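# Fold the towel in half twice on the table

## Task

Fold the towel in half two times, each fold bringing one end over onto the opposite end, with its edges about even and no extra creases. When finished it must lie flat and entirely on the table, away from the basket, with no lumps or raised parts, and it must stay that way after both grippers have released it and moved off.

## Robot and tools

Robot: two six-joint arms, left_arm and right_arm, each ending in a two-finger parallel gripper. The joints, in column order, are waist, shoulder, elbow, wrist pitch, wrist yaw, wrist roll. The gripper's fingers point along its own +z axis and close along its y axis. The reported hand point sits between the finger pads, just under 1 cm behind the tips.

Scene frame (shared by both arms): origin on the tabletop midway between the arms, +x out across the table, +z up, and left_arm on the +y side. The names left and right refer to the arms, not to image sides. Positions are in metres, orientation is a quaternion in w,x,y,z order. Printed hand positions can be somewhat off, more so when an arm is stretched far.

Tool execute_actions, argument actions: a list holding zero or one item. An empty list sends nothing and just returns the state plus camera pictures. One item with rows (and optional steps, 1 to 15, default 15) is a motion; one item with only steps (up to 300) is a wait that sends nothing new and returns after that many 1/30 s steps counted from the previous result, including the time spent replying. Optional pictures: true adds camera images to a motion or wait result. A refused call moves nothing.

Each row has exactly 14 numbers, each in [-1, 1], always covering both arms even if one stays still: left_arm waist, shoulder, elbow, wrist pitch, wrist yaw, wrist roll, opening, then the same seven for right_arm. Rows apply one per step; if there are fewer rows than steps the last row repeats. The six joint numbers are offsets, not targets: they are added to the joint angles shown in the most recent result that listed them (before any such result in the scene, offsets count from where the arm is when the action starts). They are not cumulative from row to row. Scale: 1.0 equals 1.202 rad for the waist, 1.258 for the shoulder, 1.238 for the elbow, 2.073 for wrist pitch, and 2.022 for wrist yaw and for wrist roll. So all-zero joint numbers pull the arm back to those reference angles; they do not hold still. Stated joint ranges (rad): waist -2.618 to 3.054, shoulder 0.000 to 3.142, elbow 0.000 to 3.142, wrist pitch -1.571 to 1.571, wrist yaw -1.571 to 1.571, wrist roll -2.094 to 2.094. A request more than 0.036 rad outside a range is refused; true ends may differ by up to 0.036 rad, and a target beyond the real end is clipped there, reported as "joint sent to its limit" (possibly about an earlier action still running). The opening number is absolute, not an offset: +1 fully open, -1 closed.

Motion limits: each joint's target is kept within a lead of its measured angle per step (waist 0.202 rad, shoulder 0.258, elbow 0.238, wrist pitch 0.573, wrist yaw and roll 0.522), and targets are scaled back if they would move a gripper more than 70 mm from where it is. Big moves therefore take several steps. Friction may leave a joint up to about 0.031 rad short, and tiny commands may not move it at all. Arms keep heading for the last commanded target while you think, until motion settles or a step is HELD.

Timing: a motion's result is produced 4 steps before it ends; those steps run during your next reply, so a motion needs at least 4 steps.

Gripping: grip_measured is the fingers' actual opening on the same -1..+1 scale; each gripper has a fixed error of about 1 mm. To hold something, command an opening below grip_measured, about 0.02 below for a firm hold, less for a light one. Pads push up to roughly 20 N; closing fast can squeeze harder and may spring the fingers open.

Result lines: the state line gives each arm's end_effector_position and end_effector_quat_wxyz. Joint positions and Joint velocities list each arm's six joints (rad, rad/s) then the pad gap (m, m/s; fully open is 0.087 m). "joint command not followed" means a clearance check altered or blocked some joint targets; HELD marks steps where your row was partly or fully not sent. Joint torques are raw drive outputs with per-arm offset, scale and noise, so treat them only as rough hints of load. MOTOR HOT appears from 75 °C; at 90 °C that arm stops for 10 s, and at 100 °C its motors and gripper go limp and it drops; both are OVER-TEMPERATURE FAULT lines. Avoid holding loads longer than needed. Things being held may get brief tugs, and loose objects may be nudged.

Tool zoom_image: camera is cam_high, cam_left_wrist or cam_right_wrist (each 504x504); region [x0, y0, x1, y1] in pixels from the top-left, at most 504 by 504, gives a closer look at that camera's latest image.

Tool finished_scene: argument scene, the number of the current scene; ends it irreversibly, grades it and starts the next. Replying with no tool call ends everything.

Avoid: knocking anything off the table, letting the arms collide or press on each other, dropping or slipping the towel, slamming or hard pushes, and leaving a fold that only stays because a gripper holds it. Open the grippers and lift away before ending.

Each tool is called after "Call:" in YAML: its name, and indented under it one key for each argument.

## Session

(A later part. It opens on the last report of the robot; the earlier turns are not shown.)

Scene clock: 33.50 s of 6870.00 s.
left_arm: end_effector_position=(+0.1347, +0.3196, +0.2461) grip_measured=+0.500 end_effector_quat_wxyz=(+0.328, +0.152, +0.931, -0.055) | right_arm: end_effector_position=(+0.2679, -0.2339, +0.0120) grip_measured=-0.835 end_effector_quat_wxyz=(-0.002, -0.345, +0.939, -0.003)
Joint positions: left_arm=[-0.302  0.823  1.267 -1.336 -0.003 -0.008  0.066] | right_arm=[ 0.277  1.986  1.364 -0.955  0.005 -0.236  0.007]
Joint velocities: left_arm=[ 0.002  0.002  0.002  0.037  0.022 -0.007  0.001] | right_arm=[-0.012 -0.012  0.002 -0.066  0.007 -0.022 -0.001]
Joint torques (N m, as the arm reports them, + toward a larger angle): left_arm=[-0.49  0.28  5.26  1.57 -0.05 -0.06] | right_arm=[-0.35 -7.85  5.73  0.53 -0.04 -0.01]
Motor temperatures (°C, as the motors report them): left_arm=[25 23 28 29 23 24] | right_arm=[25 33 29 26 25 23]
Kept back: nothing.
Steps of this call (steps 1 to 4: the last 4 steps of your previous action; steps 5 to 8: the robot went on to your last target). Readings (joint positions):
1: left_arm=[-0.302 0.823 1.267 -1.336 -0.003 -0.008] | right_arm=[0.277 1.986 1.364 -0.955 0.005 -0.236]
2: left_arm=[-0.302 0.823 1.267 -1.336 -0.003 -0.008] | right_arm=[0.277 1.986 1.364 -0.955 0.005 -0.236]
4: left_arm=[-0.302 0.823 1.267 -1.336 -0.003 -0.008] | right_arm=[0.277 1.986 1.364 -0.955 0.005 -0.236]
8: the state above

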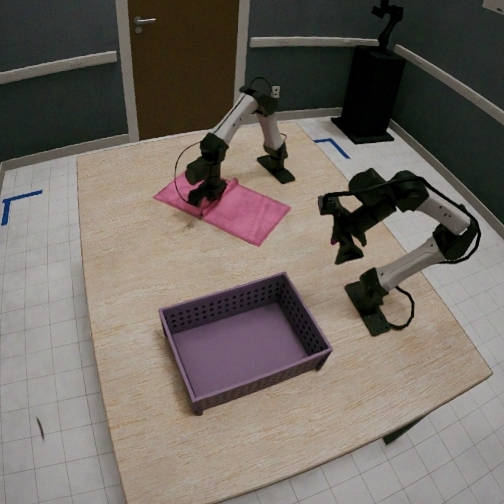

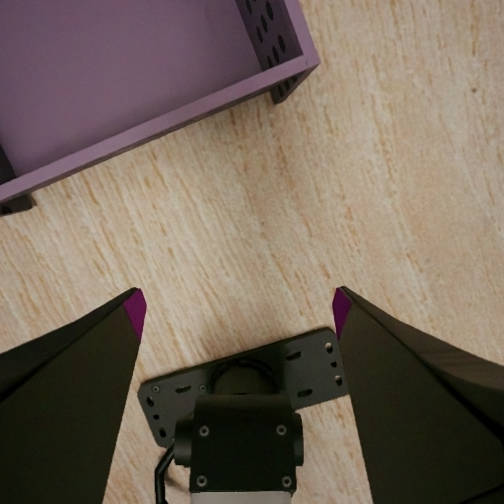

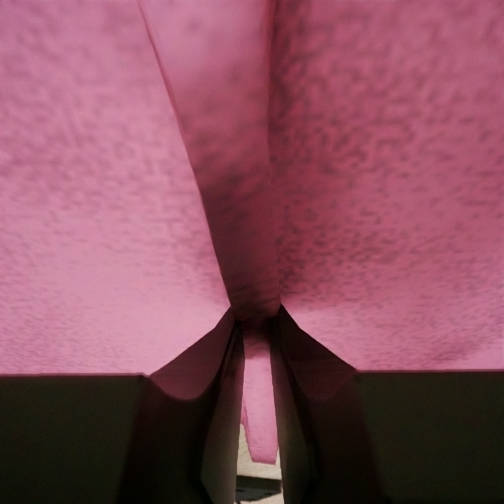

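Call:
execute_actions:
  actions:
    - {"rows":[[0,0,0,0,0,0,0.5,0,-0.02,0.01,-0.01,0,0,-1],[0,0,0,0,0,0,0.5,0,-0.03,0.025,-0.03,0,0,-1],[0,0,0,0,0,0,0.5,0,-0.04,0.045,-0.05,0,0,-1],[0,0,0,0,0,0,0.5,0,-0.05,0.065,-0.07,0,0,-1],[0,0,0,0,0,0,0.5,0,-0.06,0.085,-0.09,0,0,-1],[0,0,0,0,0,0,0.5,0,-0.07,0.105,-0.11,0,0,-1],[0,0,0,0,0,0,0.5,0,-0.08,0.13,-0.13,0,0,-1],[0,0,0,0,0,0,0.5,0,-0.09,0.155,-0.15,0,0,-1],[0,0,0,0,0,0,0.5,0,-0.1,0.18,-0.17,0,0,-1],[0,0,0,0,0,0,0.5,0,-0.11,0.205,-0.19,0,0,-1],[0,0,0,0,0,0,0.5,0,-0.12,0.23,-0.21,0,0,-1],[0,0,0,0,0,0,0.5,0,-0.13,0.255,-0.23,0,0,-1],[0,0,0,0,0,0,0.5,0,-0.14,0.28,-0.25,0,0,-1],[0,0,0,0,0,0,0.5,0,-0.15,0.305,-0.27,0,0,-1],[0,0,0,0,0,0,0.5,0,-0.16,0.33,-0.285,0,0,-1]]}

Call:
execute_actions:
  actions:
    - {"rows":[[0,0,0,0,0,0,0.5,0,-0.03,0.05,-0.05,0,-0.02,-1],[0,0,0,0,0,0,0.5,0,-0.045,0.065,-0.055,0,-0.05,-1],[0,0,0,0,0,0,0.5,0,-0.06,0.08,-0.06,0,-0.08,-1],[0,0,0,0,0,0,0.5,0,-0.075,0.095,-0.06,0,-0.12,-1],[0,0,0,0,0,0,0.5,0,-0.09,0.11,-0.06,0,-0.16,-1],[0,0,0,0,0,0,0.5,0,-0.105,0.12,-0.06,0,-0.2,-1],[0,0,0,0,0,0,0.5,0,-0.12,0.13,-0.06,0,-0.25,-1],[0,0,0,0,0,0,0.5,0,-0.135,0.14,-0.06,0,-0.3,-1],[0,0,0,0,0,0,0.5,0,-0.15,0.15,-0.06,0,-0.35,-1],[0,0,0,0,0,0,0.5,0,-0.16,0.16,-0.06,0,-0.4,-1],[0,0,0,0,0,0,0.5,0,-0.17,0.17,-0.06,0,-0.45,-1],[0,0,0,0,0,0,0.5,0,-0.18,0.17,-0.06,0,-0.5,-1],[0,0,0,0,0,0,0.5,0,-0.19,0.17,-0.06,0,-0.55,-1],[0,0,0,0,0,0,0.5,0,-0.19,0.17,-0.06,0,-0.61,-1],[0,0,0,0,0,0,0.5,0,-0.19,0.17,-0.06,0,-0.665,-1]]}

Call:
execute_actions:
  actions:
    - {"steps":28}
  pictures: true

Call:
zoom_image:
  camera: "cam_high"
  region: [130,70,310,250]

Scene clock: 34.50 s of 6870.00 s.
left_arm: end_effector_position=(+0.1347, +0.3196, +0.2461) grip_measured=+0.500 end_effector_quat_wxyz=(+0.328, +0.152, +0.931, -0.055) | right_arm: end_effector_position=(+0.2727, -0.2315, +0.0952) grip_measured=-0.840 end_effector_quat_wxyz=(+0.021, -0.345, +0.938, +0.000)
Joint positions: left_arm=[-0.302  0.823  1.267 -1.336 -0.003 -0.008  0.066] | right_arm=[ 0.277  1.889  1.576 -1.217  0.005 -0.236  0.007]
Joint velocities: left_arm=[ 0.002 -0.017 -0.002 -0.007 -0.022 -0.037  0.   ] | right_arm=[-0.017 -0.432  0.965 -1.033  0.037 -0.095 -0.001]
Joint torques (N m, as the arm reports them, + toward a larger angle): left_arm=[-0.47  0.28  5.39  1.58  0.   -0.08] | right_arm=[ -0.46 -12.79   6.83   0.31  -0.03   0.01]
Motor temperatures (°C, as the motors report them): left_arm=[25 23 29 29 23 24] | right_arm=[25 33 29 26 25 23]
Steps of this call (steps 1 to 15: the robot went on to your last target; steps 16 to 19: nothing new was sent; steps 20 to 30: the first 11 steps of this action). Readings (joint positions):
20: left_arm=[-0.302 0.823 1.267 -1.336 -0.003 -0.008] | right_arm=[0.277 1.984 1.364 -0.956 0.005 -0.236]
21: left_arm=[-0.302 0.823 1.267 -1.336 -0.003 -0.008] | right_arm=[0.277 1.981 1.367 -0.962 0.005 -0.236]
23: left_arm=[-0.302 0.823 1.267 -1.336 -0.003 -0.008] | right_arm=[0.277 1.974 1.388 -0.998 0.005 -0.236]
27: left_arm=[-0.302 0.823 1.267 -1.336 -0.003 -0.008] | right_arm=[0.277 1.934 1.480 -1.116 0.005 -0.236]
30: the state above

Scene clock: 35.00 s of 6870.00 s.
left_arm: end_effector_position=(+0.1347, +0.3196, +0.2461) grip_measured=+0.500 end_effector_quat_wxyz=(+0.328, +0.152, +0.931, -0.055) | right_arm: end_effector_position=(+0.2792, -0.2499, +0.2385) grip_measured=-0.841 end_effector_quat_wxyz=(+0.154, -0.574, +0.804, -0.026)
Joint positions: left_arm=[-0.302  0.823  1.267 -1.336 -0.003 -0.008  0.066] | right_arm=[ 0.277  1.668  1.873 -1.463  0.005 -0.772  0.007]
Joint velocities: left_arm=[ 0.002  0.002 -0.007  0.037  0.022  0.022  0.001] | right_arm=[-0.012 -0.52   0.398 -0.168  0.022 -2.41  -0.001]
Joint torques (N m, as the arm reports them, + toward a larger angle): left_arm=[-0.5   0.28  5.44  1.55 -0.03 -0.08] | right_arm=[-0.67 -9.63  7.44  0.8   0.01 -0.08]
Motor temperatures (°C, as the motors report them): left_arm=[25 23 29 29 23 24] | right_arm=[25 33 29 26 25 23]
Steps of this call (steps 1 to 4: the last 4 steps of your previous action; steps 5 to 15: the first 11 steps of this action, its rows measured from where the robot was after step 4). Readings (joint positions):
4: left_arm=[-0.302 0.823 1.267 -1.336 -0.003 -0.008] | right_arm=[0.277 1.829 1.705 -1.363 0.005 -0.236]
5: left_arm=[-0.302 0.823 1.267 -1.336 -0.003 -0.008] | right_arm=[0.277 1.815 1.729 -1.388 0.005 -0.240]
6: left_arm=[-0.302 0.823 1.267 -1.336 -0.003 -0.008] | right_arm=[0.277 1.800 1.747 -1.401 0.005 -0.254]
8: left_arm=[-0.302 0.823 1.267 -1.336 -0.003 -0.008] | right_arm=[0.277 1.778 1.778 -1.427 0.005 -0.311]
12: left_arm=[-0.302 0.823 1.267 -1.336 -0.003 -0.008] | right_arm=[0.277 1.723 1.833 -1.454 0.005 -0.533]
15: the state above

Scene clock: 35.93 s of 6870.00 s.
left_arm: end_effector_position=(+0.1347, +0.3196, +0.2461) grip_measured=+0.500 end_effector_quat_wxyz=(+0.328, +0.152, +0.931, -0.055) | right_arm: end_effector_position=(+0.2995, -0.2537, +0.2811) grip_measured=-0.842 end_effector_quat_wxyz=(-0.170, +0.834, -0.514, +0.107)
Joint positions: left_arm=[-0.302  0.823  1.267 -1.336 -0.003 -0.008  0.066] | right_arm=[ 0.277  1.591  1.905 -1.48   0.005 -1.568  0.007]
Joint velocities: left_arm=[-0.002 -0.002 -0.017  0.037 -0.022  0.095  0.   ] | right_arm=[ 0.002 -0.007  0.012 -0.022  0.007 -0.007  0.   ]
Joint torques (N m, as the arm reports them, + toward a larger angle): left_arm=[-0.54  0.19  5.26  1.57  0.   -0.09] | right_arm=[-0.42 -6.83  6.13  0.97 -0.06 -0.15]
Motor temperatures (°C, as the motors report them): left_arm=[25 23 29 29 23 24] | right_arm=[25 33 29 26 25 23]
Kept back: nothing.
Steps of this call (steps 1 to 4: the last 4 steps of your previous action; steps 5 to 28: the robot went on to your last target). Readings (joint positions):
1: left_arm=[-0.302 0.823 1.267 -1.336 -0.003 -0.008] | right_arm=[0.277 1.649 1.885 -1.464 0.005 -0.859]
2: left_arm=[-0.302 0.823 1.267 -1.336 -0.003 -0.008] | right_arm=[0.277 1.631 1.893 -1.464 0.005 -0.950]
4: left_arm=[-0.302 0.823 1.267 -1.336 -0.003 -0.008] | right_arm=[0.277 1.602 1.902 -1.467 0.005 -1.143]
8: left_arm=[-0.302 0.823 1.267 -1.336 -0.003 -0.008] | right_arm=[0.277 1.591 1.905 -1.475 0.005 -1.397]
28: the state above

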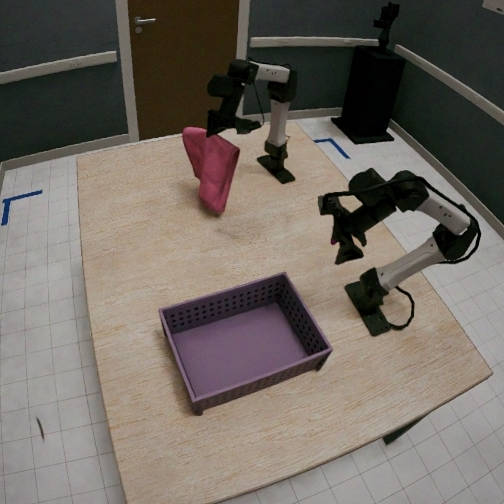

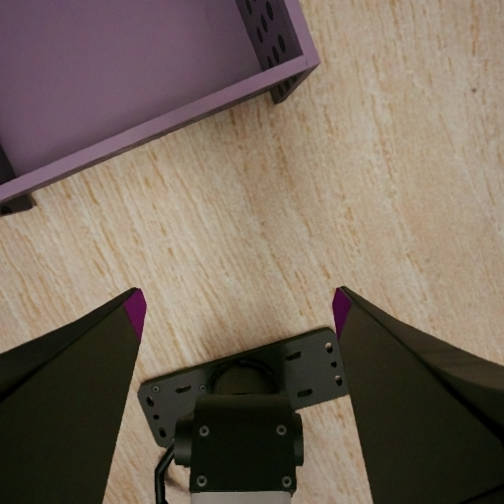

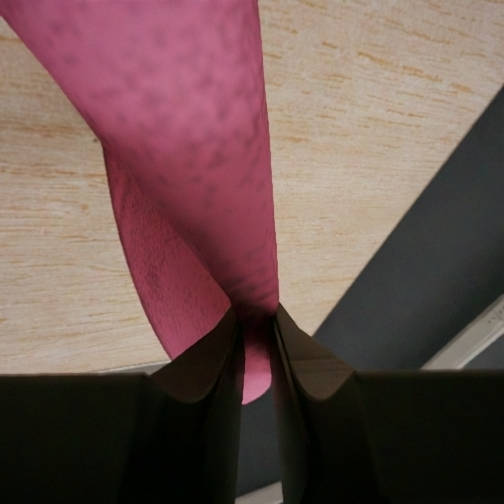

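Region (130, 70, 310, 250) of cam_high's 504x504 image, scaled by 2.800, with more detail than that image has.

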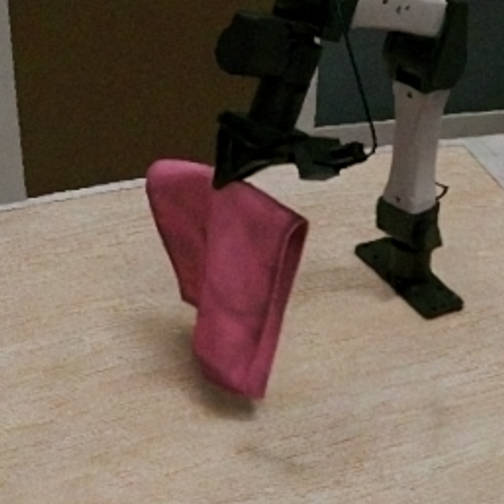

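Call:
execute_actions:
  actions:
    - {"rows":[[0,0,0,0,0,0,0.5,0,0,0,0.015,0,0,-1],[0,0,0,0,0,0,0.5,0,0,-0.005,0.035,0,0,-1],[0,0,0,0,0,0,0.5,0,0.005,-0.01,0.06,0,0,-1],[0,0,0,0,0,0,0.5,0,0.01,-0.02,0.085,0,0,-1],[0,0,0,0,0,0,0.5,0,0.02,-0.03,0.11,0,0,-1],[0,0,0,0,0,0,0.5,0,0.03,-0.04,0.135,0,0,-1],[0,0,0,0,0,0,0.5,0,0.04,-0.05,0.16,0,0,-1],[0,0,0,0,0,0,0.5,0,0.05,-0.06,0.185,0,0,-1],[0,0,0,0,0,0,0.5,0,0.06,-0.07,0.21,0,0,-1],[0,0,0,0,0,0,0.5,0,0.065,-0.08,0.235,0,0,-1],[0,0,0,0,0,0,0.5,0,0.07,-0.09,0.26,0,0,-1],[0,0,0,0,0,0,0.5,0,0.075,-0.1,0.28,0,0,-1],[0,0,0,0,0,0,0.5,0,0.08,-0.105,0.295,0,0,-1],[0,0,0,0,0,0,0.5,0,0.085,-0.11,0.305,0,0,-1],[0,0,0,0,0,0,0.5,0,0.09,-0.115,0.31,0,0,-1]]}

Call:
execute_actions:
  actions:
    - {"steps":14}

Call:
execute_actions:
  actions:
    - {"rows":[[0,0,0,0,0,0,0.5,0,-0.02,-0.02,0.005,0,0,-1],[0,0,0,0,0,0,0.5,0,-0.04,-0.05,0.01,0,0,-1],[0,0,0,0,0,0,0.5,0,-0.065,-0.085,0.02,0,0,-1],[0,0,0,0,0,0,0.5,0,-0.09,-0.125,0.03,0,0,-1],[0,0,0,0,0,0,0.5,0,-0.115,-0.165,0.04,0,0,-1],[0,0,0,0,0,0,0.5,0,-0.14,-0.21,0.05,0,0,-1],[0,0,0,0,0,0,0.5,0,-0.165,-0.255,0.06,0,0,-1],[0,0,0,0,0,0,0.5,0,-0.19,-0.3,0.065,0,0,-1],[0,0,0,0,0,0,0.5,0,-0.21,-0.345,0.07,0,0,-1],[0,0,0,0,0,0,0.5,0,-0.23,-0.39,0.075,0,0,-1],[0,0,0,0,0,0,0.5,0,-0.25,-0.435,0.08,0,0,-1],[0,0,0,0,0,0,0.5,0,-0.27,-0.475,0.09,0,0,-1],[0,0,0,0,0,0,0.5,0,-0.29,-0.51,0.095,0,0,-1],[0,0,0,0,0,0,0.5,0,-0.305,-0.545,0.1,0,0,-1],[0,0,0,0,0,0,0.5,0,-0.315,-0.57,0.105,0,0,-1]]}

Call:
execute_actions:
  actions:
    - {"steps":14}
  pictures: true

Call:
zoom_image:
  camera: "cam_high"
  region: [130,70,310,250]

Scene clock: 36.97 s of 6870.00 s.
left_arm: end_effector_position=(+0.1347, +0.3196, +0.2461) grip_measured=+0.500 end_effector_quat_wxyz=(+0.328, +0.152, +0.931, -0.055) | right_arm: end_effector_position=(+0.3606, -0.2227, +0.2810) grip_measured=-0.842 end_effector_quat_wxyz=(-0.254, +0.812, -0.500, +0.159)
Joint positions: left_arm=[-0.302  0.823  1.267 -1.336 -0.003 -0.008  0.066] | right_arm=[ 0.277  1.632  1.836 -1.166  0.005 -1.57   0.007]
Joint velocities: left_arm=[ 0.002  0.002 -0.007 -0.007 -0.007 -0.007 -0.   ] | right_arm=[-0.012  0.379 -0.418  1.355  0.022  0.022  0.   ]
Joint torques (N m, as the arm reports them, + toward a larger angle): left_arm=[-0.54  0.32  5.44  1.57 -0.01 -0.11] | right_arm=[-0.29 -6.07  4.95  1.5  -0.04  0.05]
Motor temperatures (°C, as the motors report them): left_arm=[25 23 29 29 23 24] | right_arm=[25 33 29 26 25 23]
Steps of this call (steps 1 to 20: the robot went on to your last target; steps 21 to 31: the first 11 steps of this action). Readings (joint positions):
21: left_arm=[-0.302 0.823 1.267 -1.336 -0.003 -0.008] | right_arm=[0.277 1.591 1.905 -1.480 0.005 -1.570]
22: left_arm=[-0.302 0.823 1.267 -1.336 -0.003 -0.008] | right_arm=[0.277 1.591 1.905 -1.475 0.005 -1.570]
24: left_arm=[-0.302 0.823 1.267 -1.336 -0.003 -0.008] | right_arm=[0.277 1.591 1.903 -1.442 0.005 -1.570]
28: left_arm=[-0.302 0.823 1.267 -1.336 -0.003 -0.008] | right_arm=[0.277 1.599 1.872 -1.302 0.005 -1.570]
31: the state above

Scene clock: 37.43 s of 6870.00 s.
left_arm: end_effector_position=(+0.1347, +0.3196, +0.2461) grip_measured=+0.500 end_effector_quat_wxyz=(+0.328, +0.152, +0.931, -0.055) | right_arm: end_effector_position=(+0.4150, -0.1951, +0.2709) grip_measured=-0.842 end_effector_quat_wxyz=(-0.315, +0.791, -0.487, +0.196)
Joint positions: left_arm=[-0.302  0.823  1.267 -1.336 -0.003 -0.008  0.066] | right_arm=[ 0.277  1.704  1.771 -0.877  0.005 -1.57   0.007]
Joint velocities: left_arm=[-0.007  0.012 -0.012 -0.007  0.007 -0.037 -0.   ] | right_arm=[-0.007 -0.002 -0.007  0.125 -0.022 -0.051 -0.   ]
Joint torques (N m, as the arm reports them, + toward a larger angle): left_arm=[-0.51  0.29  5.38  1.59 -0.02 -0.1 ] | right_arm=[-0.48 -9.34  6.12  1.7  -0.04  0.07]
Motor temperatures (°C, as the motors report them): left_arm=[25 23 29 29 23 24] | right_arm=[25 33 29 27 25 23]
Kept back: nothing.
Steps of this call (steps 1 to 4: the last 4 steps of your previous action; steps 5 to 14: the robot went on to your last target). Readings (joint positions):
1: left_arm=[-0.302 0.823 1.267 -1.336 -0.003 -0.008] | right_arm=[0.277 1.645 1.822 -1.119 0.005 -1.570]
2: left_arm=[-0.302 0.823 1.267 -1.336 -0.003 -0.008] | right_arm=[0.277 1.658 1.808 -1.075 0.005 -1.570]
4: left_arm=[-0.302 0.823 1.267 -1.336 -0.003 -0.008] | right_arm=[0.277 1.682 1.787 -1.001 0.005 -1.570]
8: left_arm=[-0.302 0.823 1.267 -1.336 -0.003 -0.008] | right_arm=[0.277 1.704 1.771 -0.923 0.005 -1.570]
14: the state above

Scene clock: 37.80 s of 6870.00 s.
left_arm: end_effector_position=(+0.1347, +0.3196, +0.2461) grip_measured=+0.500 end_effector_quat_wxyz=(+0.328, +0.152, +0.931, -0.055) | right_arm: end_effector_position=(+0.3524, -0.2269, +0.2188) grip_measured=-0.842 end_effector_quat_wxyz=(-0.289, +0.801, -0.493, +0.180)
Joint positions: left_arm=[-0.302  0.823  1.267 -1.336 -0.003 -0.008  0.066] | right_arm=[ 0.277  1.448  1.346 -0.774  0.005 -1.57   0.007]
Joint velocities: left_arm=[ 0.002  0.002 -0.007 -0.066 -0.007 -0.022 -0.   ] | right_arm=[ 0.002 -0.891 -1.565  0.418  0.051  0.095 -0.001]
Joint torques (N m, as the arm reports them, + toward a larger angle): left_arm=[-0.59  0.31  5.37  1.56  0.   -0.08] | right_arm=[-0.43 -7.13  5.39  1.38 -0.09  0.01]
Motor temperatures (°C, as the motors report them): left_arm=[25 23 29 29 23 24] | right_arm=[25 33 29 27 25 23]
Steps of this call (steps 1 to 11: the first 11 steps of this action). Readings (joint positions):
1: left_arm=[-0.302 0.823 1.267 -1.336 -0.003 -0.008] | right_arm=[0.277 1.704 1.771 -0.876 0.005 -1.570]
2: left_arm=[-0.302 0.823 1.267 -1.336 -0.003 -0.008] | right_arm=[0.277 1.700 1.762 -0.871 0.005 -1.570]
4: left_arm=[-0.302 0.823 1.267 -1.336 -0.003 -0.008] | right_arm=[0.277 1.668 1.703 -0.852 0.005 -1.570]
8: left_arm=[-0.302 0.823 1.267 -1.336 -0.003 -0.008] | right_arm=[0.277 1.546 1.506 -0.810 0.005 -1.570]
11: the state above

Scene clock: 38.27 s of 6870.00 s.
left_arm: end_effector_position=(+0.1347, +0.3196, +0.2461) grip_measured=+0.500 end_effector_quat_wxyz=(+0.328, +0.152, +0.931, -0.055) | right_arm: end_effector_position=(+0.3146, -0.2460, +0.1612) grip_measured=-0.842 end_effector_quat_wxyz=(-0.257, +0.812, -0.499, +0.161)
Joint positions: left_arm=[-0.302  0.823  1.267 -1.336 -0.003 -0.008  0.066] | right_arm=[ 0.277  1.336  1.073 -0.692  0.005 -1.57   0.007]
Joint velocities: left_arm=[-0.007 -0.012 -0.007 -0.051 -0.022 -0.022 -0.   ] | right_arm=[-0.012 -0.012  0.007  0.11  -0.007 -0.022  0.001]
Joint torques (N m, as the arm reports them, + toward a larger angle): left_arm=[-0.47  0.35  5.32  1.58 -0.01 -0.12] | right_arm=[-0.42 -7.81  6.4   1.44 -0.08  0.05]
Motor temperatures (°C, as the motors report them): left_arm=[25 23 29 29 23 24] | right_arm=[25 33 29 27 25 23]
Kept back: nothing.
Steps of this call (steps 1 to 4: the last 4 steps of your previous action; steps 5 to 14: the robot went on to your last target). Readings (joint positions):
1: left_arm=[-0.302 0.823 1.267 -1.336 -0.003 -0.008] | right_arm=[0.277 1.419 1.293 -0.761 0.005 -1.570]
2: left_arm=[-0.302 0.823 1.267 -1.336 -0.003 -0.008] | right_arm=[0.277 1.394 1.241 -0.750 0.005 -1.570]
4: left_arm=[-0.302 0.823 1.267 -1.336 -0.003 -0.008] | right_arm=[0.277 1.353 1.147 -0.731 0.005 -1.570]
8: left_arm=[-0.302 0.823 1.267 -1.336 -0.003 -0.008] | right_arm=[0.277 1.336 1.074 -0.725 0.005 -1.570]
14: the state above

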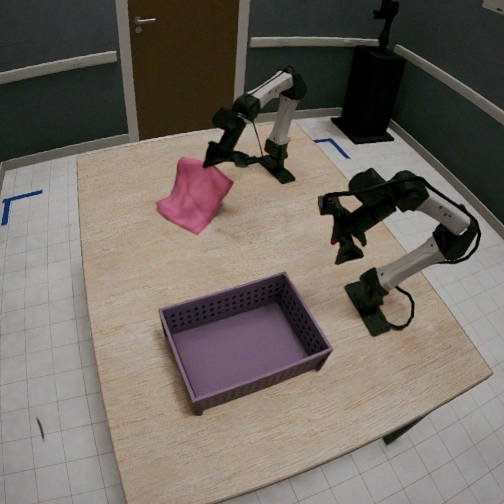

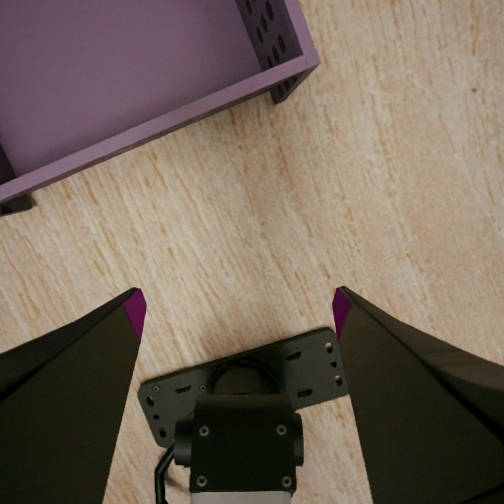

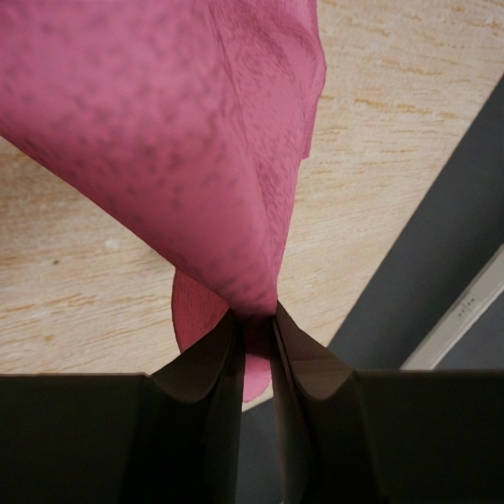

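Region (130, 70, 310, 250) of cam_high's 504x504 image, scaled by 2.800, with more detail than that image has.

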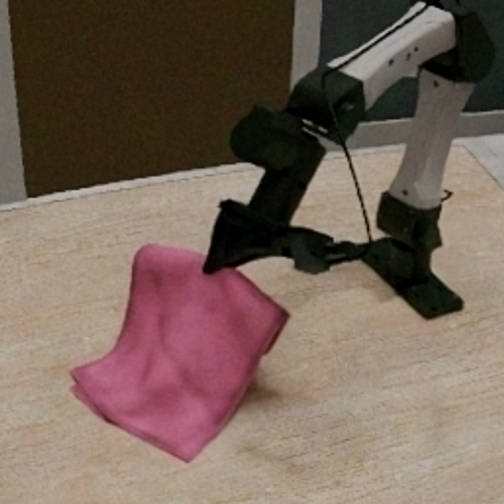

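Call:
execute_actions:
  actions:
    - {"rows":[[0,0,0,0,0,0,0.5,0,-0.02,-0.015,-0.005,0,0,-1],[0,0,0,0,0,0,0.5,0,-0.045,-0.035,-0.01,0,0,-1],[0,0,0,0,0,0,0.5,0,-0.07,-0.06,-0.02,0,0,-1],[0,0,0,0,0,0,0.5,0,-0.1,-0.09,-0.03,0,0,-1],[0,0,0,0,0,0,0.5,0,-0.13,-0.12,-0.04,0,0,-1],[0,0,0,0,0,0,0.5,0,-0.16,-0.15,-0.05,0,0,-1],[0,0,0,0,0,0,0.5,0,-0.19,-0.18,-0.06,0,0,-1],[0,0,0,0,0,0,0.5,0,-0.22,-0.21,-0.07,0,0,-1],[0,0,0,0,0,0,0.5,0,-0.25,-0.24,-0.08,0,0,-1],[0,0,0,0,0,0,0.5,0,-0.28,-0.27,-0.09,0,0,-1],[0,0,0,0,0,0,0.5,0,-0.31,-0.295,-0.1,0,0,-1],[0,0,0,0,0,0,0.5,0,-0.335,-0.32,-0.11,0,0,-1],[0,0,0,0,0,0,0.5,0,-0.36,-0.34,-0.12,0,0,-1],[0,0,0,0,0,0,0.5,0,-0.38,-0.36,-0.13,0,0,-1],[0,0,0,0,0,0,0.5,0,-0.39,-0.375,-0.13,0,0,-1]]}

Call:
execute_actions:
  actions:
    - {"steps":16}
  pictures: true

Call:
zoom_image:
  camera: "cam_high"
  region: [130,90,310,270]

Scene clock: 39.00 s of 6870.00 s.
left_arm: end_effector_position=(+0.1347, +0.3196, +0.2461) grip_measured=+0.500 end_effector_quat_wxyz=(+0.328, +0.152, +0.931, -0.055) | right_arm: end_effector_position=(+0.2318, -0.2880, +0.1239) grip_measured=-0.842 end_effector_quat_wxyz=(-0.222, +0.822, -0.506, +0.139)
Joint positions: left_arm=[-0.302  0.823  1.267 -1.336 -0.003 -0.008  0.066] | right_arm=[ 0.277  1.028  0.785 -0.798  0.005 -1.57   0.007]
Joint velocities: left_arm=[-0.012 -0.007  0.017 -0.007  0.022  0.007 -0.001] | right_arm=[-0.007 -1.096 -1.038 -0.579 -0.037  0.007 -0.001]
Joint torques (N m, as the arm reports them, + toward a larger angle): left_arm=[-0.48  0.31  5.42  1.56 -0.01 -0.08] | right_arm=[-0.49 -3.48  5.71  1.11 -0.05  0.04]
Motor temperatures (°C, as the motors report them): left_arm=[25 23 29 29 23 24] | right_arm=[25 33 29 27 25 23]
Steps of this call (steps 1 to 11: the robot went on to your last target; steps 12 to 22: the first 11 steps of this action). Readings (joint positions):
12: left_arm=[-0.302 0.823 1.267 -1.336 -0.003 -0.008] | right_arm=[0.277 1.336 1.073 -0.682 0.005 -1.570]
13: left_arm=[-0.302 0.823 1.267 -1.336 -0.003 -0.008] | right_arm=[0.277 1.332 1.069 -0.683 0.005 -1.570]
15: left_arm=[-0.302 0.823 1.267 -1.336 -0.003 -0.008] | right_arm=[0.277 1.296 1.032 -0.686 0.005 -1.570]
19: left_arm=[-0.302 0.823 1.267 -1.336 -0.003 -0.008] | right_arm=[0.277 1.147 0.895 -0.740 0.005 -1.570]
22: the state above

Scene clock: 39.53 s of 6870.00 s.
left_arm: end_effector_position=(+0.1347, +0.3196, +0.2461) grip_measured=+0.500 end_effector_quat_wxyz=(+0.328, +0.152, +0.931, -0.055) | right_arm: end_effector_position=(+0.1709, -0.3189, +0.0820) grip_measured=-0.842 end_effector_quat_wxyz=(-0.160, +0.836, -0.514, +0.101)
Joint positions: left_arm=[-0.302  0.823  1.267 -1.336 -0.003 -0.008  0.066] | right_arm=[ 0.277  0.867  0.622 -0.946  0.005 -1.57   0.007]
Joint velocities: left_arm=[ 0.002 -0.002  0.007 -0.022  0.007 -0.037 -0.001] | right_arm=[0.012 0.002 0.007 0.007 0.022 0.037 0.   ]
Joint torques (N m, as the arm reports them, + toward a larger angle): left_arm=[-0.53  0.37  5.42  1.58  0.   -0.09] | right_arm=[-0.49 -2.6   5.6   0.87 -0.08  0.01]
Motor temperatures (°C, as the motors report them): left_arm=[25 23 29 29 23 24] | right_arm=[25 33 29 27 25 23]
Kept back: nothing.
Steps of this call (steps 1 to 4: the last 4 steps of your previous action; steps 5 to 16: the robot went on to your last target). Readings (joint positions):
1: left_arm=[-0.302 0.823 1.267 -1.336 -0.003 -0.008] | right_arm=[0.277 0.991 0.750 -0.819 0.005 -1.570]
2: left_arm=[-0.302 0.823 1.267 -1.336 -0.003 -0.008] | right_arm=[0.277 0.957 0.718 -0.841 0.005 -1.570]
4: left_arm=[-0.302 0.823 1.267 -1.336 -0.003 -0.008] | right_arm=[0.277 0.898 0.663 -0.885 0.005 -1.570]
8: left_arm=[-0.302 0.823 1.267 -1.336 -0.003 -0.008] | right_arm=[0.277 0.867 0.622 -0.940 0.005 -1.570]
16: the state above

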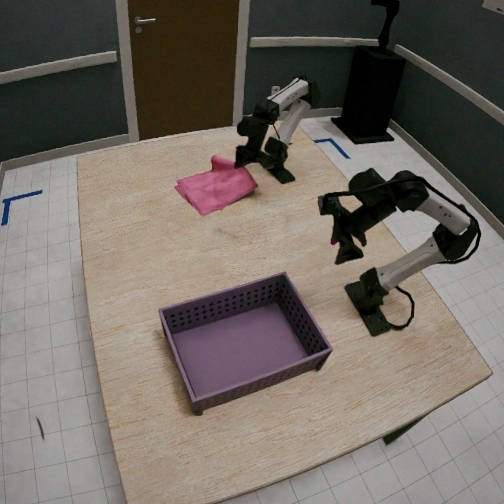

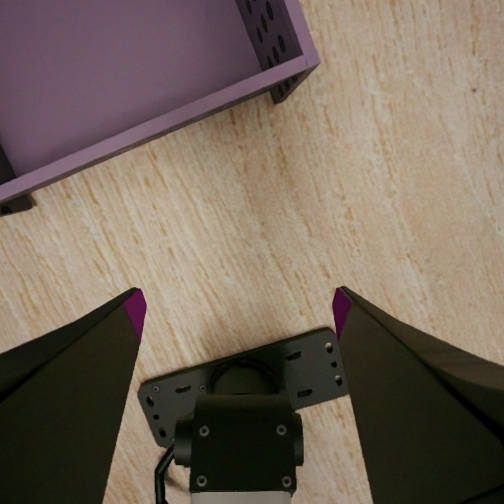

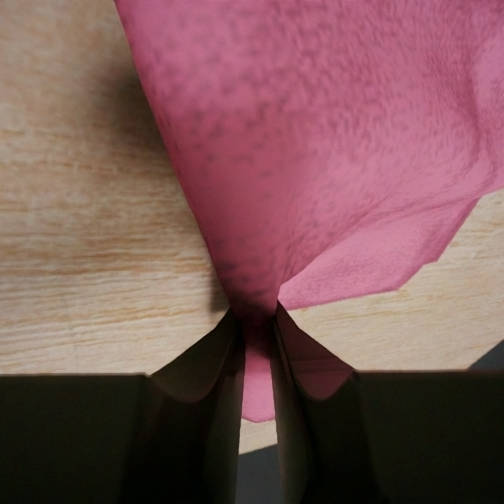

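Region (130, 90, 310, 270) of cam_high's 504x504 image, scaled by 2.800, with more detail than that image has.

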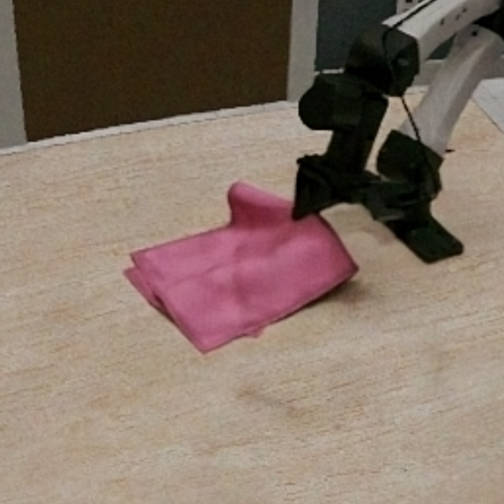

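Call:
execute_actions:
  actions:
    - {"rows":[[0,0,0,0,0,0,0.5,0,0,-0.02,0.01,0,0,-1],[0,0,0,0,0,0,0.5,0,0,-0.04,0.02,0,0,-1],[0,0,0,0,0,0,0.5,0,0,-0.06,0.03,0,0,-1],[0,0,0,0,0,0,0.5,0,0,-0.08,0.04,0,0,-1],[0,0,0,0,0,0,0.5,0,0,-0.1,0.05,0,0,-1],[0,0,0,0,0,0,0.5,0,0,-0.12,0.06,0,0,-1],[0,0,0,0,0,0,0.5,0,0,-0.13,0.06,0,0,-1],[0,0,0,0,0,0,0.5,0,0,-0.13,0.06,0,0,-1],[0,0,0,0,0,0,0.5,0,0,-0.13,0.06,0,0,-0.7],[0,0,0,0,0,0,0.5,0,0,-0.13,0.06,0,0,-0.5],[0,0,0,0,0,0,0.5,0,0,-0.13,0.06,0,0,-0.3],[0,0,0,0,0,0,0.5,0,-0.03,-0.13,0.05,0,0,-0.2],[0,0,0,0,0,0,0.5,0,-0.07,-0.12,0.03,0,0,-0.2],[0,0,0,0,0,0,0.5,0,-0.11,-0.1,0,0,0,-0.2],[0,0,0,0,0,0,0.5,0,-0.15,-0.06,-0.04,0,0,-0.2]]}

Call:
execute_actions:
  actions:
    - {"steps":12}

Call:
execute_actions:
  actions:
    - {"rows":[[0,0,0,0,0,0,0.5,0,0,0.03,0,0,0,-0.2],[0,0,0,0,0,0,0.5,0,0,0.07,0,0,0.03,-0.2],[0,0,0,0,0,0,0.5,-0.01,0.01,0.12,0,0,0.08,0],[0,0,0,0,0,0,0.5,-0.02,0.03,0.17,0,0,0.14,0.3],[0,0,0,0,0,0,0.5,-0.03,0.06,0.22,0,0,0.2,0.6],[0,0,0,0,0,0,0.5,-0.04,0.09,0.27,0,0,0.27,1],[0,0,0,0,0,0,0.5,-0.05,0.13,0.32,0,0,0.34,1],[0,0,0,0,0,0,0.5,-0.06,0.17,0.37,0,0,0.41,1],[0,0,0,0,0,0,0.5,-0.07,0.21,0.42,0,0,0.48,1],[0,0,0,0,0,0,0.5,-0.08,0.25,0.47,0,0,0.55,1],[0,0,0,0,0,0,0.5,-0.09,0.29,0.52,0,0,0.62,1],[0,0,0,0,0,0,0.5,-0.1,0.33,0.57,0,0,0.68,1],[0,0,0,0,0,0,0.5,-0.1,0.36,0.61,0,0,0.73,1],[0,0,0,0,0,0,0.5,-0.1,0.39,0.65,0,0,0.76,1],[0,0,0,0,0,0,0.5,-0.1,0.41,0.68,0,0,0.782,1]]}

Call:
execute_actions:
  actions:
    - {"steps":22}
  pictures: true

Call:
zoom_image:
  camera: "cam_high"
  region: [150,130,290,240]

Scene clock: 40.93 s of 6870.00 s.
left_arm: end_effector_position=(+0.1347, +0.3196, +0.2461) grip_measured=+0.500 end_effector_quat_wxyz=(+0.328, +0.152, +0.931, -0.055) | right_arm: end_effector_position=(+0.1534, -0.3278, +0.0386) grip_measured=-0.412 end_effector_quat_wxyz=(-0.130, +0.842, -0.518, +0.082)
Joint positions: left_arm=[-0.302  0.823  1.267 -1.336 -0.003 -0.008  0.066] | right_arm=[ 0.277  0.867  0.473 -0.868  0.005 -1.57   0.026]
Joint velocities: left_arm=[-0.012  0.002 -0.007  0.037  0.007  0.022  0.   ] | right_arm=[ 0.002  0.002 -0.012  0.081  0.037  0.022  0.197]
Joint torques (N m, as the arm reports them, + toward a larger angle): left_arm=[-0.65  0.22  5.24  1.58 -0.02 -0.08] | right_arm=[-0.43 -0.42  5.43  1.17 -0.1  -0.02]
Motor temperatures (°C, as the motors report them): left_arm=[25 23 29 29 23 24] | right_arm=[25 33 29 27 25 23]
Steps of this call (steps 1 to 15: the robot went on to your last target; steps 16 to 31: nothing new was sent; steps 32 to 42: the first 11 steps of this action). Readings (joint positions):
32: left_arm=[-0.302 0.823 1.267 -1.336 -0.003 -0.008] | right_arm=[0.277 0.867 0.622 -0.946 0.005 -1.570]
33: left_arm=[-0.302 0.823 1.267 -1.336 -0.003 -0.008] | right_arm=[0.277 0.867 0.618 -0.941 0.005 -1.570]
35: left_arm=[-0.302 0.823 1.267 -1.336 -0.003 -0.008] | right_arm=[0.277 0.867 0.588 -0.915 0.005 -1.570]
39: left_arm=[-0.302 0.823 1.267 -1.336 -0.003 -0.008] | right_arm=[0.277 0.867 0.494 -0.872 0.005 -1.570]
42: the state above

Scene clock: 41.33 s of 6870.00 s.
left_arm: end_effector_position=(+0.1347, +0.3196, +0.2461) grip_measured=+0.500 end_effector_quat_wxyz=(+0.328, +0.152, +0.931, -0.055) | right_arm: end_effector_position=(+0.1506, -0.3292, +0.0767) grip_measured=-0.200 end_effector_quat_wxyz=(-0.179, +0.832, -0.512, +0.113)
Joint positions: left_arm=[-0.302  0.823  1.267 -1.336 -0.003 -0.008  0.066] | right_arm=[ 0.277  0.691  0.538 -0.991  0.005 -1.57   0.035]
Joint velocities: left_arm=[ 0.017  0.007 -0.002 -0.022 -0.066 -0.022 -0.   ] | right_arm=[ 0.002 -0.012  0.012 -0.242  0.022 -0.022  0.   ]
Joint torques (N m, as the arm reports them, + toward a larger angle): left_arm=[-0.39  0.42  5.32  1.58 -0.02 -0.08] | right_arm=[-0.34 -0.36  7.25  1.   -0.08  0.01]
Motor temperatures (°C, as the motors report them): left_arm=[25 23 29 29 23 24] | right_arm=[25 33 29 27 25 23]
Kept back: nothing.
Steps of this call (steps 1 to 4: the last 4 steps of your previous action; steps 5 to 12: the robot went on to your last target). Readings (joint positions):
1: left_arm=[-0.302 0.823 1.267 -1.336 -0.003 -0.008] | right_arm=[0.277 0.865 0.473 -0.865 0.005 -1.570]
2: left_arm=[-0.302 0.823 1.267 -1.336 -0.003 -0.008] | right_arm=[0.277 0.854 0.473 -0.865 0.005 -1.570]
4: left_arm=[-0.302 0.823 1.267 -1.336 -0.003 -0.008] | right_arm=[0.277 0.791 0.480 -0.898 0.005 -1.570]
8: left_arm=[-0.302 0.823 1.267 -1.336 -0.003 -0.008] | right_arm=[0.277 0.693 0.535 -0.964 0.005 -1.570]
12: the state above

Scene clock: 41.70 s of 6870.00 s.
left_arm: end_effector_position=(+0.1347, +0.3196, +0.2461) grip_measured=+0.500 end_effector_quat_wxyz=(+0.328, +0.152, +0.931, -0.055) | right_arm: end_effector_position=(+0.2132, -0.3074, +0.2110) grip_measured=+0.987 end_effector_quat_wxyz=(+0.332, -0.563, +0.752, -0.087)
Joint positions: left_arm=[-0.302  0.823  1.267 -1.336 -0.003 -0.008  0.066] | right_arm=[ 0.201  0.939  1.072 -1.002  0.004 -0.894  0.087]
Joint velocities: left_arm=[-0.007 -0.002  0.002  0.051 -0.066 -0.022  0.001] | right_arm=[-0.354  1.468  1.814 -0.022  0.037  2.806  0.001]
Joint torques (N m, as the arm reports them, + toward a larger angle): left_arm=[-0.54  0.26  5.38  1.6  -0.01 -0.07] | right_arm=[-1.58  1.    6.39  1.6   0.03  0.07]
Motor temperatures (°C, as the motors report them): left_arm=[25 23 29 29 23 24] | right_arm=[25 33 29 27 25 23]
Steps of this call (steps 1 to 11: the first 11 steps of this action). Readings (joint positions):
1: left_arm=[-0.302 0.823 1.267 -1.336 -0.003 -0.008] | right_arm=[0.277 0.691 0.540 -0.994 0.005 -1.570]
2: left_arm=[-0.302 0.823 1.267 -1.336 -0.003 -0.008] | right_arm=[0.277 0.691 0.550 -0.999 0.005 -1.564]
4: left_arm=[-0.302 0.823 1.267 -1.336 -0.003 -0.008] | right_arm=[0.275 0.695 0.617 -1.017 0.005 -1.500]
8: left_arm=[-0.302 0.823 1.267 -1.336 -0.003 -0.008] | right_arm=[0.237 0.797 0.877 -1.014 0.005 -1.187]
11: the state above

Scene clock: 42.43 s of 6870.00 s.
left_arm: end_effector_position=(+0.1347, +0.3196, +0.2461) grip_measured=+0.500 end_effector_quat_wxyz=(+0.328, +0.152, +0.931, -0.055) | right_arm: end_effector_position=(+0.2567, -0.2652, +0.2487) grip_measured=+0.988 end_effector_quat_wxyz=(+0.365, -0.169, +0.913, +0.063)
Joint positions: left_arm=[-0.302  0.823  1.267 -1.336 -0.003 -0.008  0.066] | right_arm=[ 0.168  1.195  1.36  -0.977  0.004 -0.008  0.087]
Joint velocities: left_arm=[-0.007  0.002 -0.002 -0.022 -0.007 -0.051  0.001] | right_arm=[-0.007 -0.002 -0.012 -0.022  0.051  0.125 -0.   ]
Joint torques (N m, as the arm reports them, + toward a larger angle): left_arm=[-0.45  0.27  5.4   1.57  0.   -0.09] | right_arm=[-1.3  -2.66  7.89  1.39 -0.02  0.09]
Motor temperatures (°C, as the motors report them): left_arm=[25 23 29 29 23 24] | right_arm=[25 33 29 27 25 23]
Kept back: nothing.
Steps of this call (steps 1 to 4: the last 4 steps of your previous action; steps 5 to 22: the robot went on to your last target). Readings (joint positions):
1: left_arm=[-0.302 0.823 1.267 -1.336 -0.003 -0.008] | right_arm=[0.189 0.991 1.133 -0.999 0.004 -0.797]
2: left_arm=[-0.302 0.823 1.267 -1.336 -0.003 -0.008] | right_arm=[0.179 1.041 1.191 -0.996 0.004 -0.700]
4: left_arm=[-0.302 0.823 1.267 -1.336 -0.003 -0.008] | right_arm=[0.170 1.131 1.294 -0.990 0.004 -0.504]
8: left_arm=[-0.302 0.823 1.267 -1.336 -0.003 -0.008] | right_arm=[0.168 1.195 1.360 -0.972 0.004 -0.206]
22: the state above

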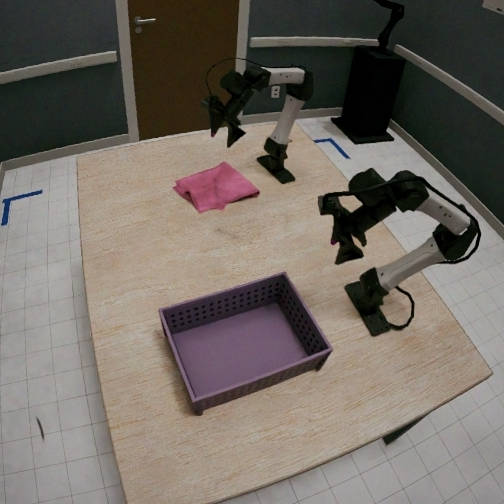

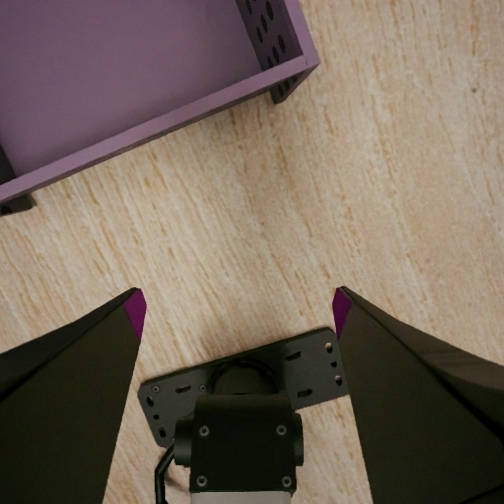

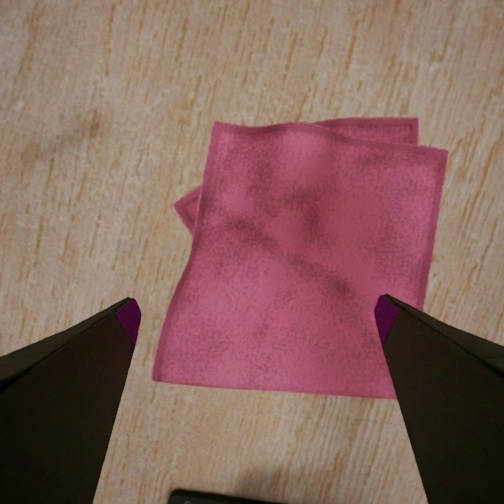

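Region (150, 130, 290, 240) of cam_high's 504x504 image, scaled by 3.600, with more detail than that image has; it fills the top 396 rows of this view, and the rest is white.

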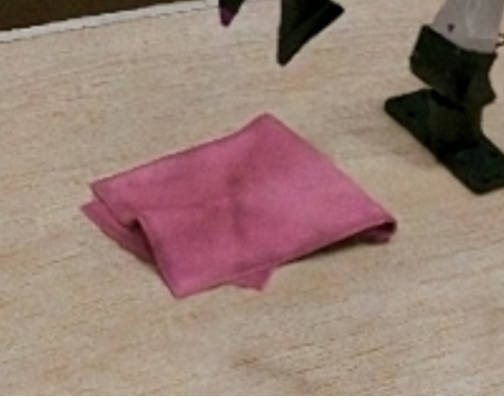

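Call:
execute_actions:
  actions:
    - {"rows":[[0,0,0,0,0,0,0.5,-0.01,0.03,0.02,-0.01,0,0,0.8],[0,0,0,0,0,0,0.5,-0.02,0.07,0.045,-0.02,0,0,0.6],[0,0,0,0,0,0,0.5,-0.03,0.12,0.08,-0.035,0,0,0.4],[0,0,0,0,0,0,0.5,-0.04,0.18,0.12,-0.05,0,0,0.2],[0,0,0,0,0,0,0.5,-0.05,0.25,0.16,-0.065,0,0,0.2],[0,0,0,0,0,0,0.5,-0.06,0.32,0.2,-0.08,0,0,0.2],[0,0,0,0,0,0,0.5,-0.07,0.39,0.24,-0.095,0,0,0.2],[0,0,0,0,0,0,0.5,-0.08,0.46,0.28,-0.11,0,0,0.2],[0,0,0,0,0,0,0.5,-0.09,0.53,0.32,-0.12,0,0,0.2],[0,0,0,0,0,0,0.5,-0.1,0.6,0.36,-0.13,0,0,0.2],[0,0,0,0,0,0,0.5,-0.11,0.66,0.4,-0.14,0,0,0.2],[0,0,0,0,0,0,0.5,-0.12,0.71,0.43,-0.15,0,0,0.2],[0,0,0,0,0,0,0.5,-0.12,0.75,0.46,-0.155,0,0,0.2],[0,0,0,0,0,0,0.5,-0.12,0.78,0.48,-0.155,0,0,0.2],[0,0,0,0,0,0,0.5,-0.12,0.8,0.485,-0.155,0,0,0.2]]}

Call:
execute_actions:
  actions:
    - {"steps":22}
  pictures: true

Scene clock: 43.40 s of 6870.00 s.
left_arm: end_effector_position=(+0.1347, +0.3196, +0.2461) grip_measured=+0.500 end_effector_quat_wxyz=(+0.328, +0.152, +0.931, -0.055) | right_arm: end_effector_position=(+0.3515, -0.2689, +0.1800) grip_measured=+0.200 end_effector_quat_wxyz=(+0.202, -0.128, +0.971, +0.025)
Joint positions: left_arm=[-0.302  0.823  1.267 -1.336 -0.003 -0.008  0.066] | right_arm=[ 0.071  1.794  1.772 -1.139  0.004  0.001  0.052]
Joint velocities: left_arm=[-0.012  0.002 -0.002 -0.022 -0.022  0.037 -0.001] | right_arm=[-0.335  2.435  1.433 -0.564  0.037 -0.007 -0.   ]
Joint torques (N m, as the arm reports them, + toward a larger angle): left_arm=[-0.6   0.26  5.34  1.54  0.01 -0.14] | right_arm=[-1.61 -7.98  6.17  0.8  -0.01 -0.05]
Motor temperatures (°C, as the motors report them): left_arm=[25 23 29 29 23 24] | right_arm=[25 33 29 27 25 23]
Steps of this call (steps 1 to 18: the robot went on to your last target; steps 19 to 29: the first 11 steps of this action). Readings (joint positions):
19: left_arm=[-0.302 0.823 1.267 -1.336 -0.003 -0.008] | right_arm=[0.168 1.197 1.361 -0.979 0.004 0.001]
20: left_arm=[-0.302 0.823 1.267 -1.336 -0.003 -0.008] | right_arm=[0.166 1.206 1.370 -0.988 0.004 0.001]
22: left_arm=[-0.302 0.823 1.267 -1.336 -0.003 -0.008] | right_arm=[0.152 1.269 1.430 -1.022 0.004 0.001]
26: left_arm=[-0.302 0.823 1.267 -1.336 -0.003 -0.008] | right_arm=[0.106 1.546 1.629 -1.082 0.004 0.001]
29: the state above

Scene clock: 44.13 s of 6870.00 s.
left_arm: end_effector_position=(+0.1347, +0.3196, +0.2461) grip_measured=+0.500 end_effector_quat_wxyz=(+0.328, +0.152, +0.931, -0.055) | right_arm: end_effector_position=(+0.3634, -0.2835, +0.0671) grip_measured=+0.200 end_effector_quat_wxyz=(+0.010, -0.109, +0.994, -0.001)
Joint positions: left_arm=[-0.302  0.823  1.267 -1.336 -0.003 -0.008  0.066] | right_arm=[ 0.027  2.215  1.946 -1.282  0.004  0.001  0.052]
Joint velocities: left_arm=[-0.002  0.012 -0.007  0.022  0.007 -0.081 -0.003] | right_arm=[-0.002  0.007 -0.002  0.022 -0.037 -0.007  0.   ]
Joint torques (N m, as the arm reports them, + toward a larger angle): left_arm=[-0.53  0.28  5.37  1.58 -0.02 -0.08] | right_arm=[ -0.99 -14.6    7.17   0.28  -0.02  -0.07]
Motor temperatures (°C, as the motors report them): left_arm=[25 23 29 29 23 24] | right_arm=[25 33 30 27 25 23]
Kept back: nothing.
Steps of this call (steps 1 to 4: the last 4 steps of your previous action; steps 5 to 22: the robot went on to your last target). Readings (joint positions):
1: left_arm=[-0.302 0.823 1.267 -1.336 -0.003 -0.008] | right_arm=[0.059 1.879 1.817 -1.158 0.004 0.001]
2: left_arm=[-0.302 0.823 1.267 -1.336 -0.003 -0.008] | right_arm=[0.049 1.963 1.859 -1.175 0.004 0.001]
4: left_arm=[-0.302 0.823 1.267 -1.336 -0.003 -0.008] | right_arm=[0.033 2.112 1.918 -1.195 0.004 0.001]
8: left_arm=[-0.302 0.823 1.267 -1.336 -0.003 -0.008] | right_arm=[0.027 2.249 1.926 -1.245 0.004 0.001]
22: the state above

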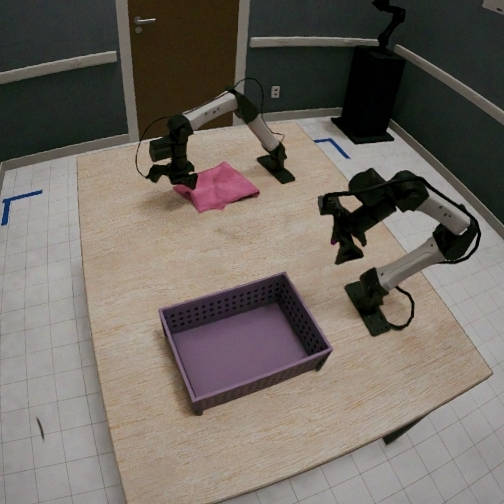

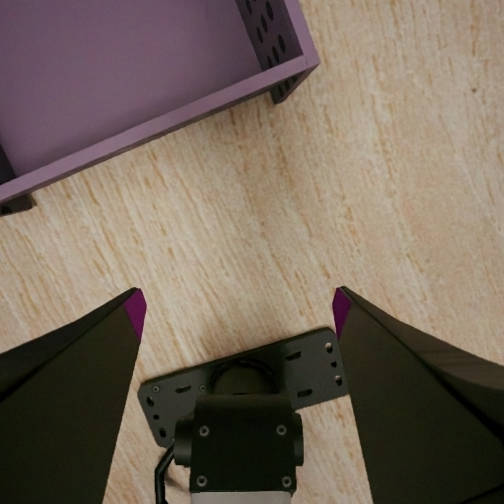

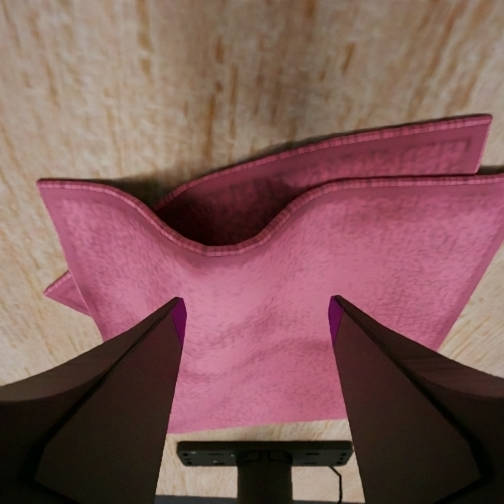

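Call:
execute_actions:
  actions:
    - {"rows":[[0,0,0,0,0,0,0.5,0.015,-0.02,-0.015,0.01,0,0,0.4],[0,0,0,0,0,0,0.5,0.03,-0.035,-0.03,0.02,0,0,0.45],[0,0,0,0,0,0,0.5,0.045,-0.045,-0.05,0.03,0,0,0.45],[0,0,0,0,0,0,0.5,0.048,-0.045,-0.07,0.04,0,0,0.45],[0,0,0,0,0,0,0.5,0.048,-0.045,-0.09,0.05,0,0,0.45],[0,0,0,0,0,0,0.5,0.048,-0.045,-0.11,0.06,0,0,0.45],[0,0,0,0,0,0,0.5,0.048,-0.045,-0.13,0.07,0,0,0.45],[0,0,0,0,0,0,0.5,0.048,-0.045,-0.15,0.08,0,0,0.45],[0,0,0,0,0,0,0.5,0.048,-0.045,-0.17,0.09,0,0,0.45],[0,0,0,0,0,0,0.5,0.048,-0.045,-0.185,0.097,0,0,0.45],[0,0,0,0,0,0,0.5,0.048,-0.045,-0.2,0.097,0,0,0.45],[0,0,0,0,0,0,0.5,0.048,-0.045,-0.208,0.097,0,0,0.45]]}

Call:
execute_actions:
  actions:
    - {"steps":10}
  pictures: true

Scene clock: 44.77 s of 6870.00 s.
left_arm: end_effector_position=(+0.1347, +0.3196, +0.2461) grip_measured=+0.500 end_effector_quat_wxyz=(+0.328, +0.152, +0.931, -0.055) | right_arm: end_effector_position=(+0.3415, -0.2664, +0.0391) grip_measured=+0.450 end_effector_quat_wxyz=(+0.004, -0.137, +0.990, -0.002)
Joint positions: left_arm=[-0.302  0.823  1.267 -1.336 -0.003 -0.008  0.066] | right_arm=[ 0.084  2.165  1.753 -1.15   0.004  0.001  0.063]
Joint velocities: left_arm=[-0.002 -0.007  0.002 -0.066 -0.051 -0.051  0.   ] | right_arm=[-0.012 -0.012 -0.706  0.388  0.037  0.037  0.   ]
Joint torques (N m, as the arm reports them, + toward a larger angle): left_arm=[-0.53  0.12  5.45  1.61 -0.02 -0.08] | right_arm=[ -0.57 -13.56   5.18   0.47  -0.08  -0.03]
Motor temperatures (°C, as the motors report them): left_arm=[25 23 29 29 23 24] | right_arm=[25 34 30 27 25 23]
Steps of this call (steps 1 to 8: the robot went on to your last target; steps 9 to 19: the first 11 steps of this action). Readings (joint positions):
9: left_arm=[-0.302 0.823 1.267 -1.336 -0.003 -0.008] | right_arm=[0.027 2.215 1.946 -1.284 0.004 0.001]
10: left_arm=[-0.302 0.823 1.267 -1.336 -0.003 -0.008] | right_arm=[0.030 2.212 1.941 -1.279 0.004 0.001]
12: left_arm=[-0.302 0.823 1.267 -1.336 -0.003 -0.008] | right_arm=[0.043 2.194 1.912 -1.257 0.004 0.001]
16: left_arm=[-0.302 0.823 1.267 -1.336 -0.003 -0.008] | right_arm=[0.080 2.166 1.826 -1.200 0.004 0.001]
19: the state above

Scene clock: 45.10 s of 6870.00 s.
left_arm: end_effector_position=(+0.1347, +0.3196, +0.2461) grip_measured=+0.500 end_effector_quat_wxyz=(+0.328, +0.152, +0.931, -0.055) | right_arm: end_effector_position=(+0.3368, -0.2678, +0.0268) grip_measured=+0.450 end_effector_quat_wxyz=(-0.000, -0.137, +0.991, -0.002)
Joint positions: left_arm=[-0.302  0.823  1.267 -1.336 -0.003 -0.008  0.066] | right_arm=[ 0.084  2.165  1.701 -1.108  0.004  0.001  0.063]
Joint velocities: left_arm=[-0.017 -0.007  0.007 -0.066  0.007  0.007 -0.   ] | right_arm=[-0.007  0.002 -0.012  0.037 -0.022 -0.007 -0.   ]
Joint torques (N m, as the arm reports them, + toward a larger angle): left_arm=[-0.46  0.25  5.4   1.56 -0.03 -0.09] | right_arm=[ -0.58 -13.56   4.9    0.65   0.02   0.  ]
Motor temperatures (°C, as the motors report them): left_arm=[25 23 29 29 23 24] | right_arm=[25 34 30 27 25 23]
Kept back: nothing.
Steps of this call (steps 1 to 4: the last 4 steps of your previous action; steps 5 to 10: the robot went on to your last target). Readings (joint positions):
1: left_arm=[-0.302 0.823 1.267 -1.336 -0.003 -0.008] | right_arm=[0.084 2.165 1.731 -1.141 0.004 0.001]
2: left_arm=[-0.302 0.823 1.267 -1.336 -0.003 -0.008] | right_arm=[0.084 2.165 1.716 -1.136 0.004 0.001]
4: left_arm=[-0.302 0.823 1.267 -1.336 -0.003 -0.008] | right_arm=[0.084 2.165 1.702 -1.130 0.004 0.001]
8: left_arm=[-0.302 0.823 1.267 -1.336 -0.003 -0.008] | right_arm=[0.084 2.165 1.701 -1.113 0.004 0.001]
10: the state above

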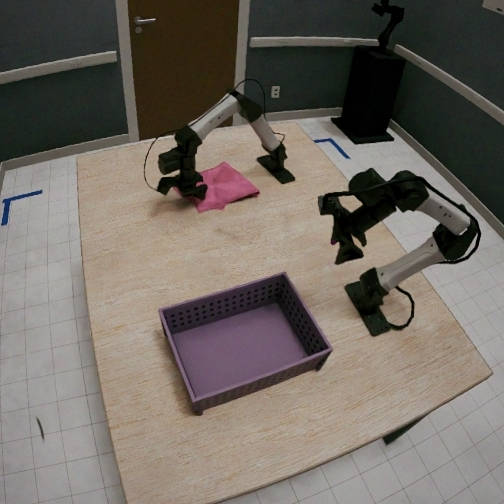

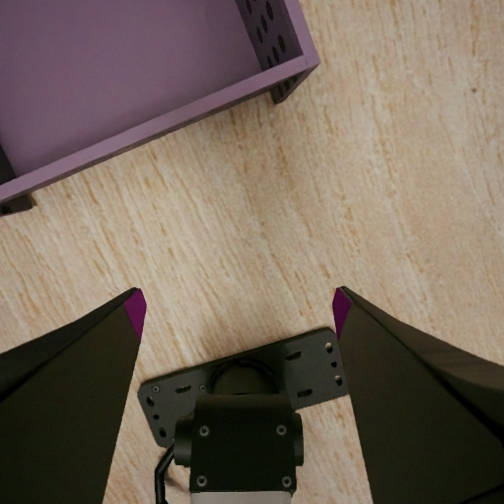

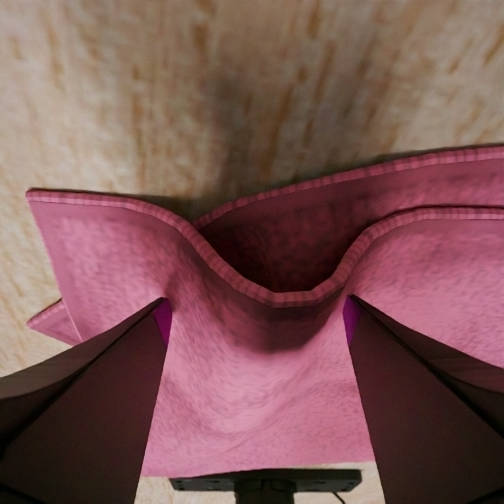

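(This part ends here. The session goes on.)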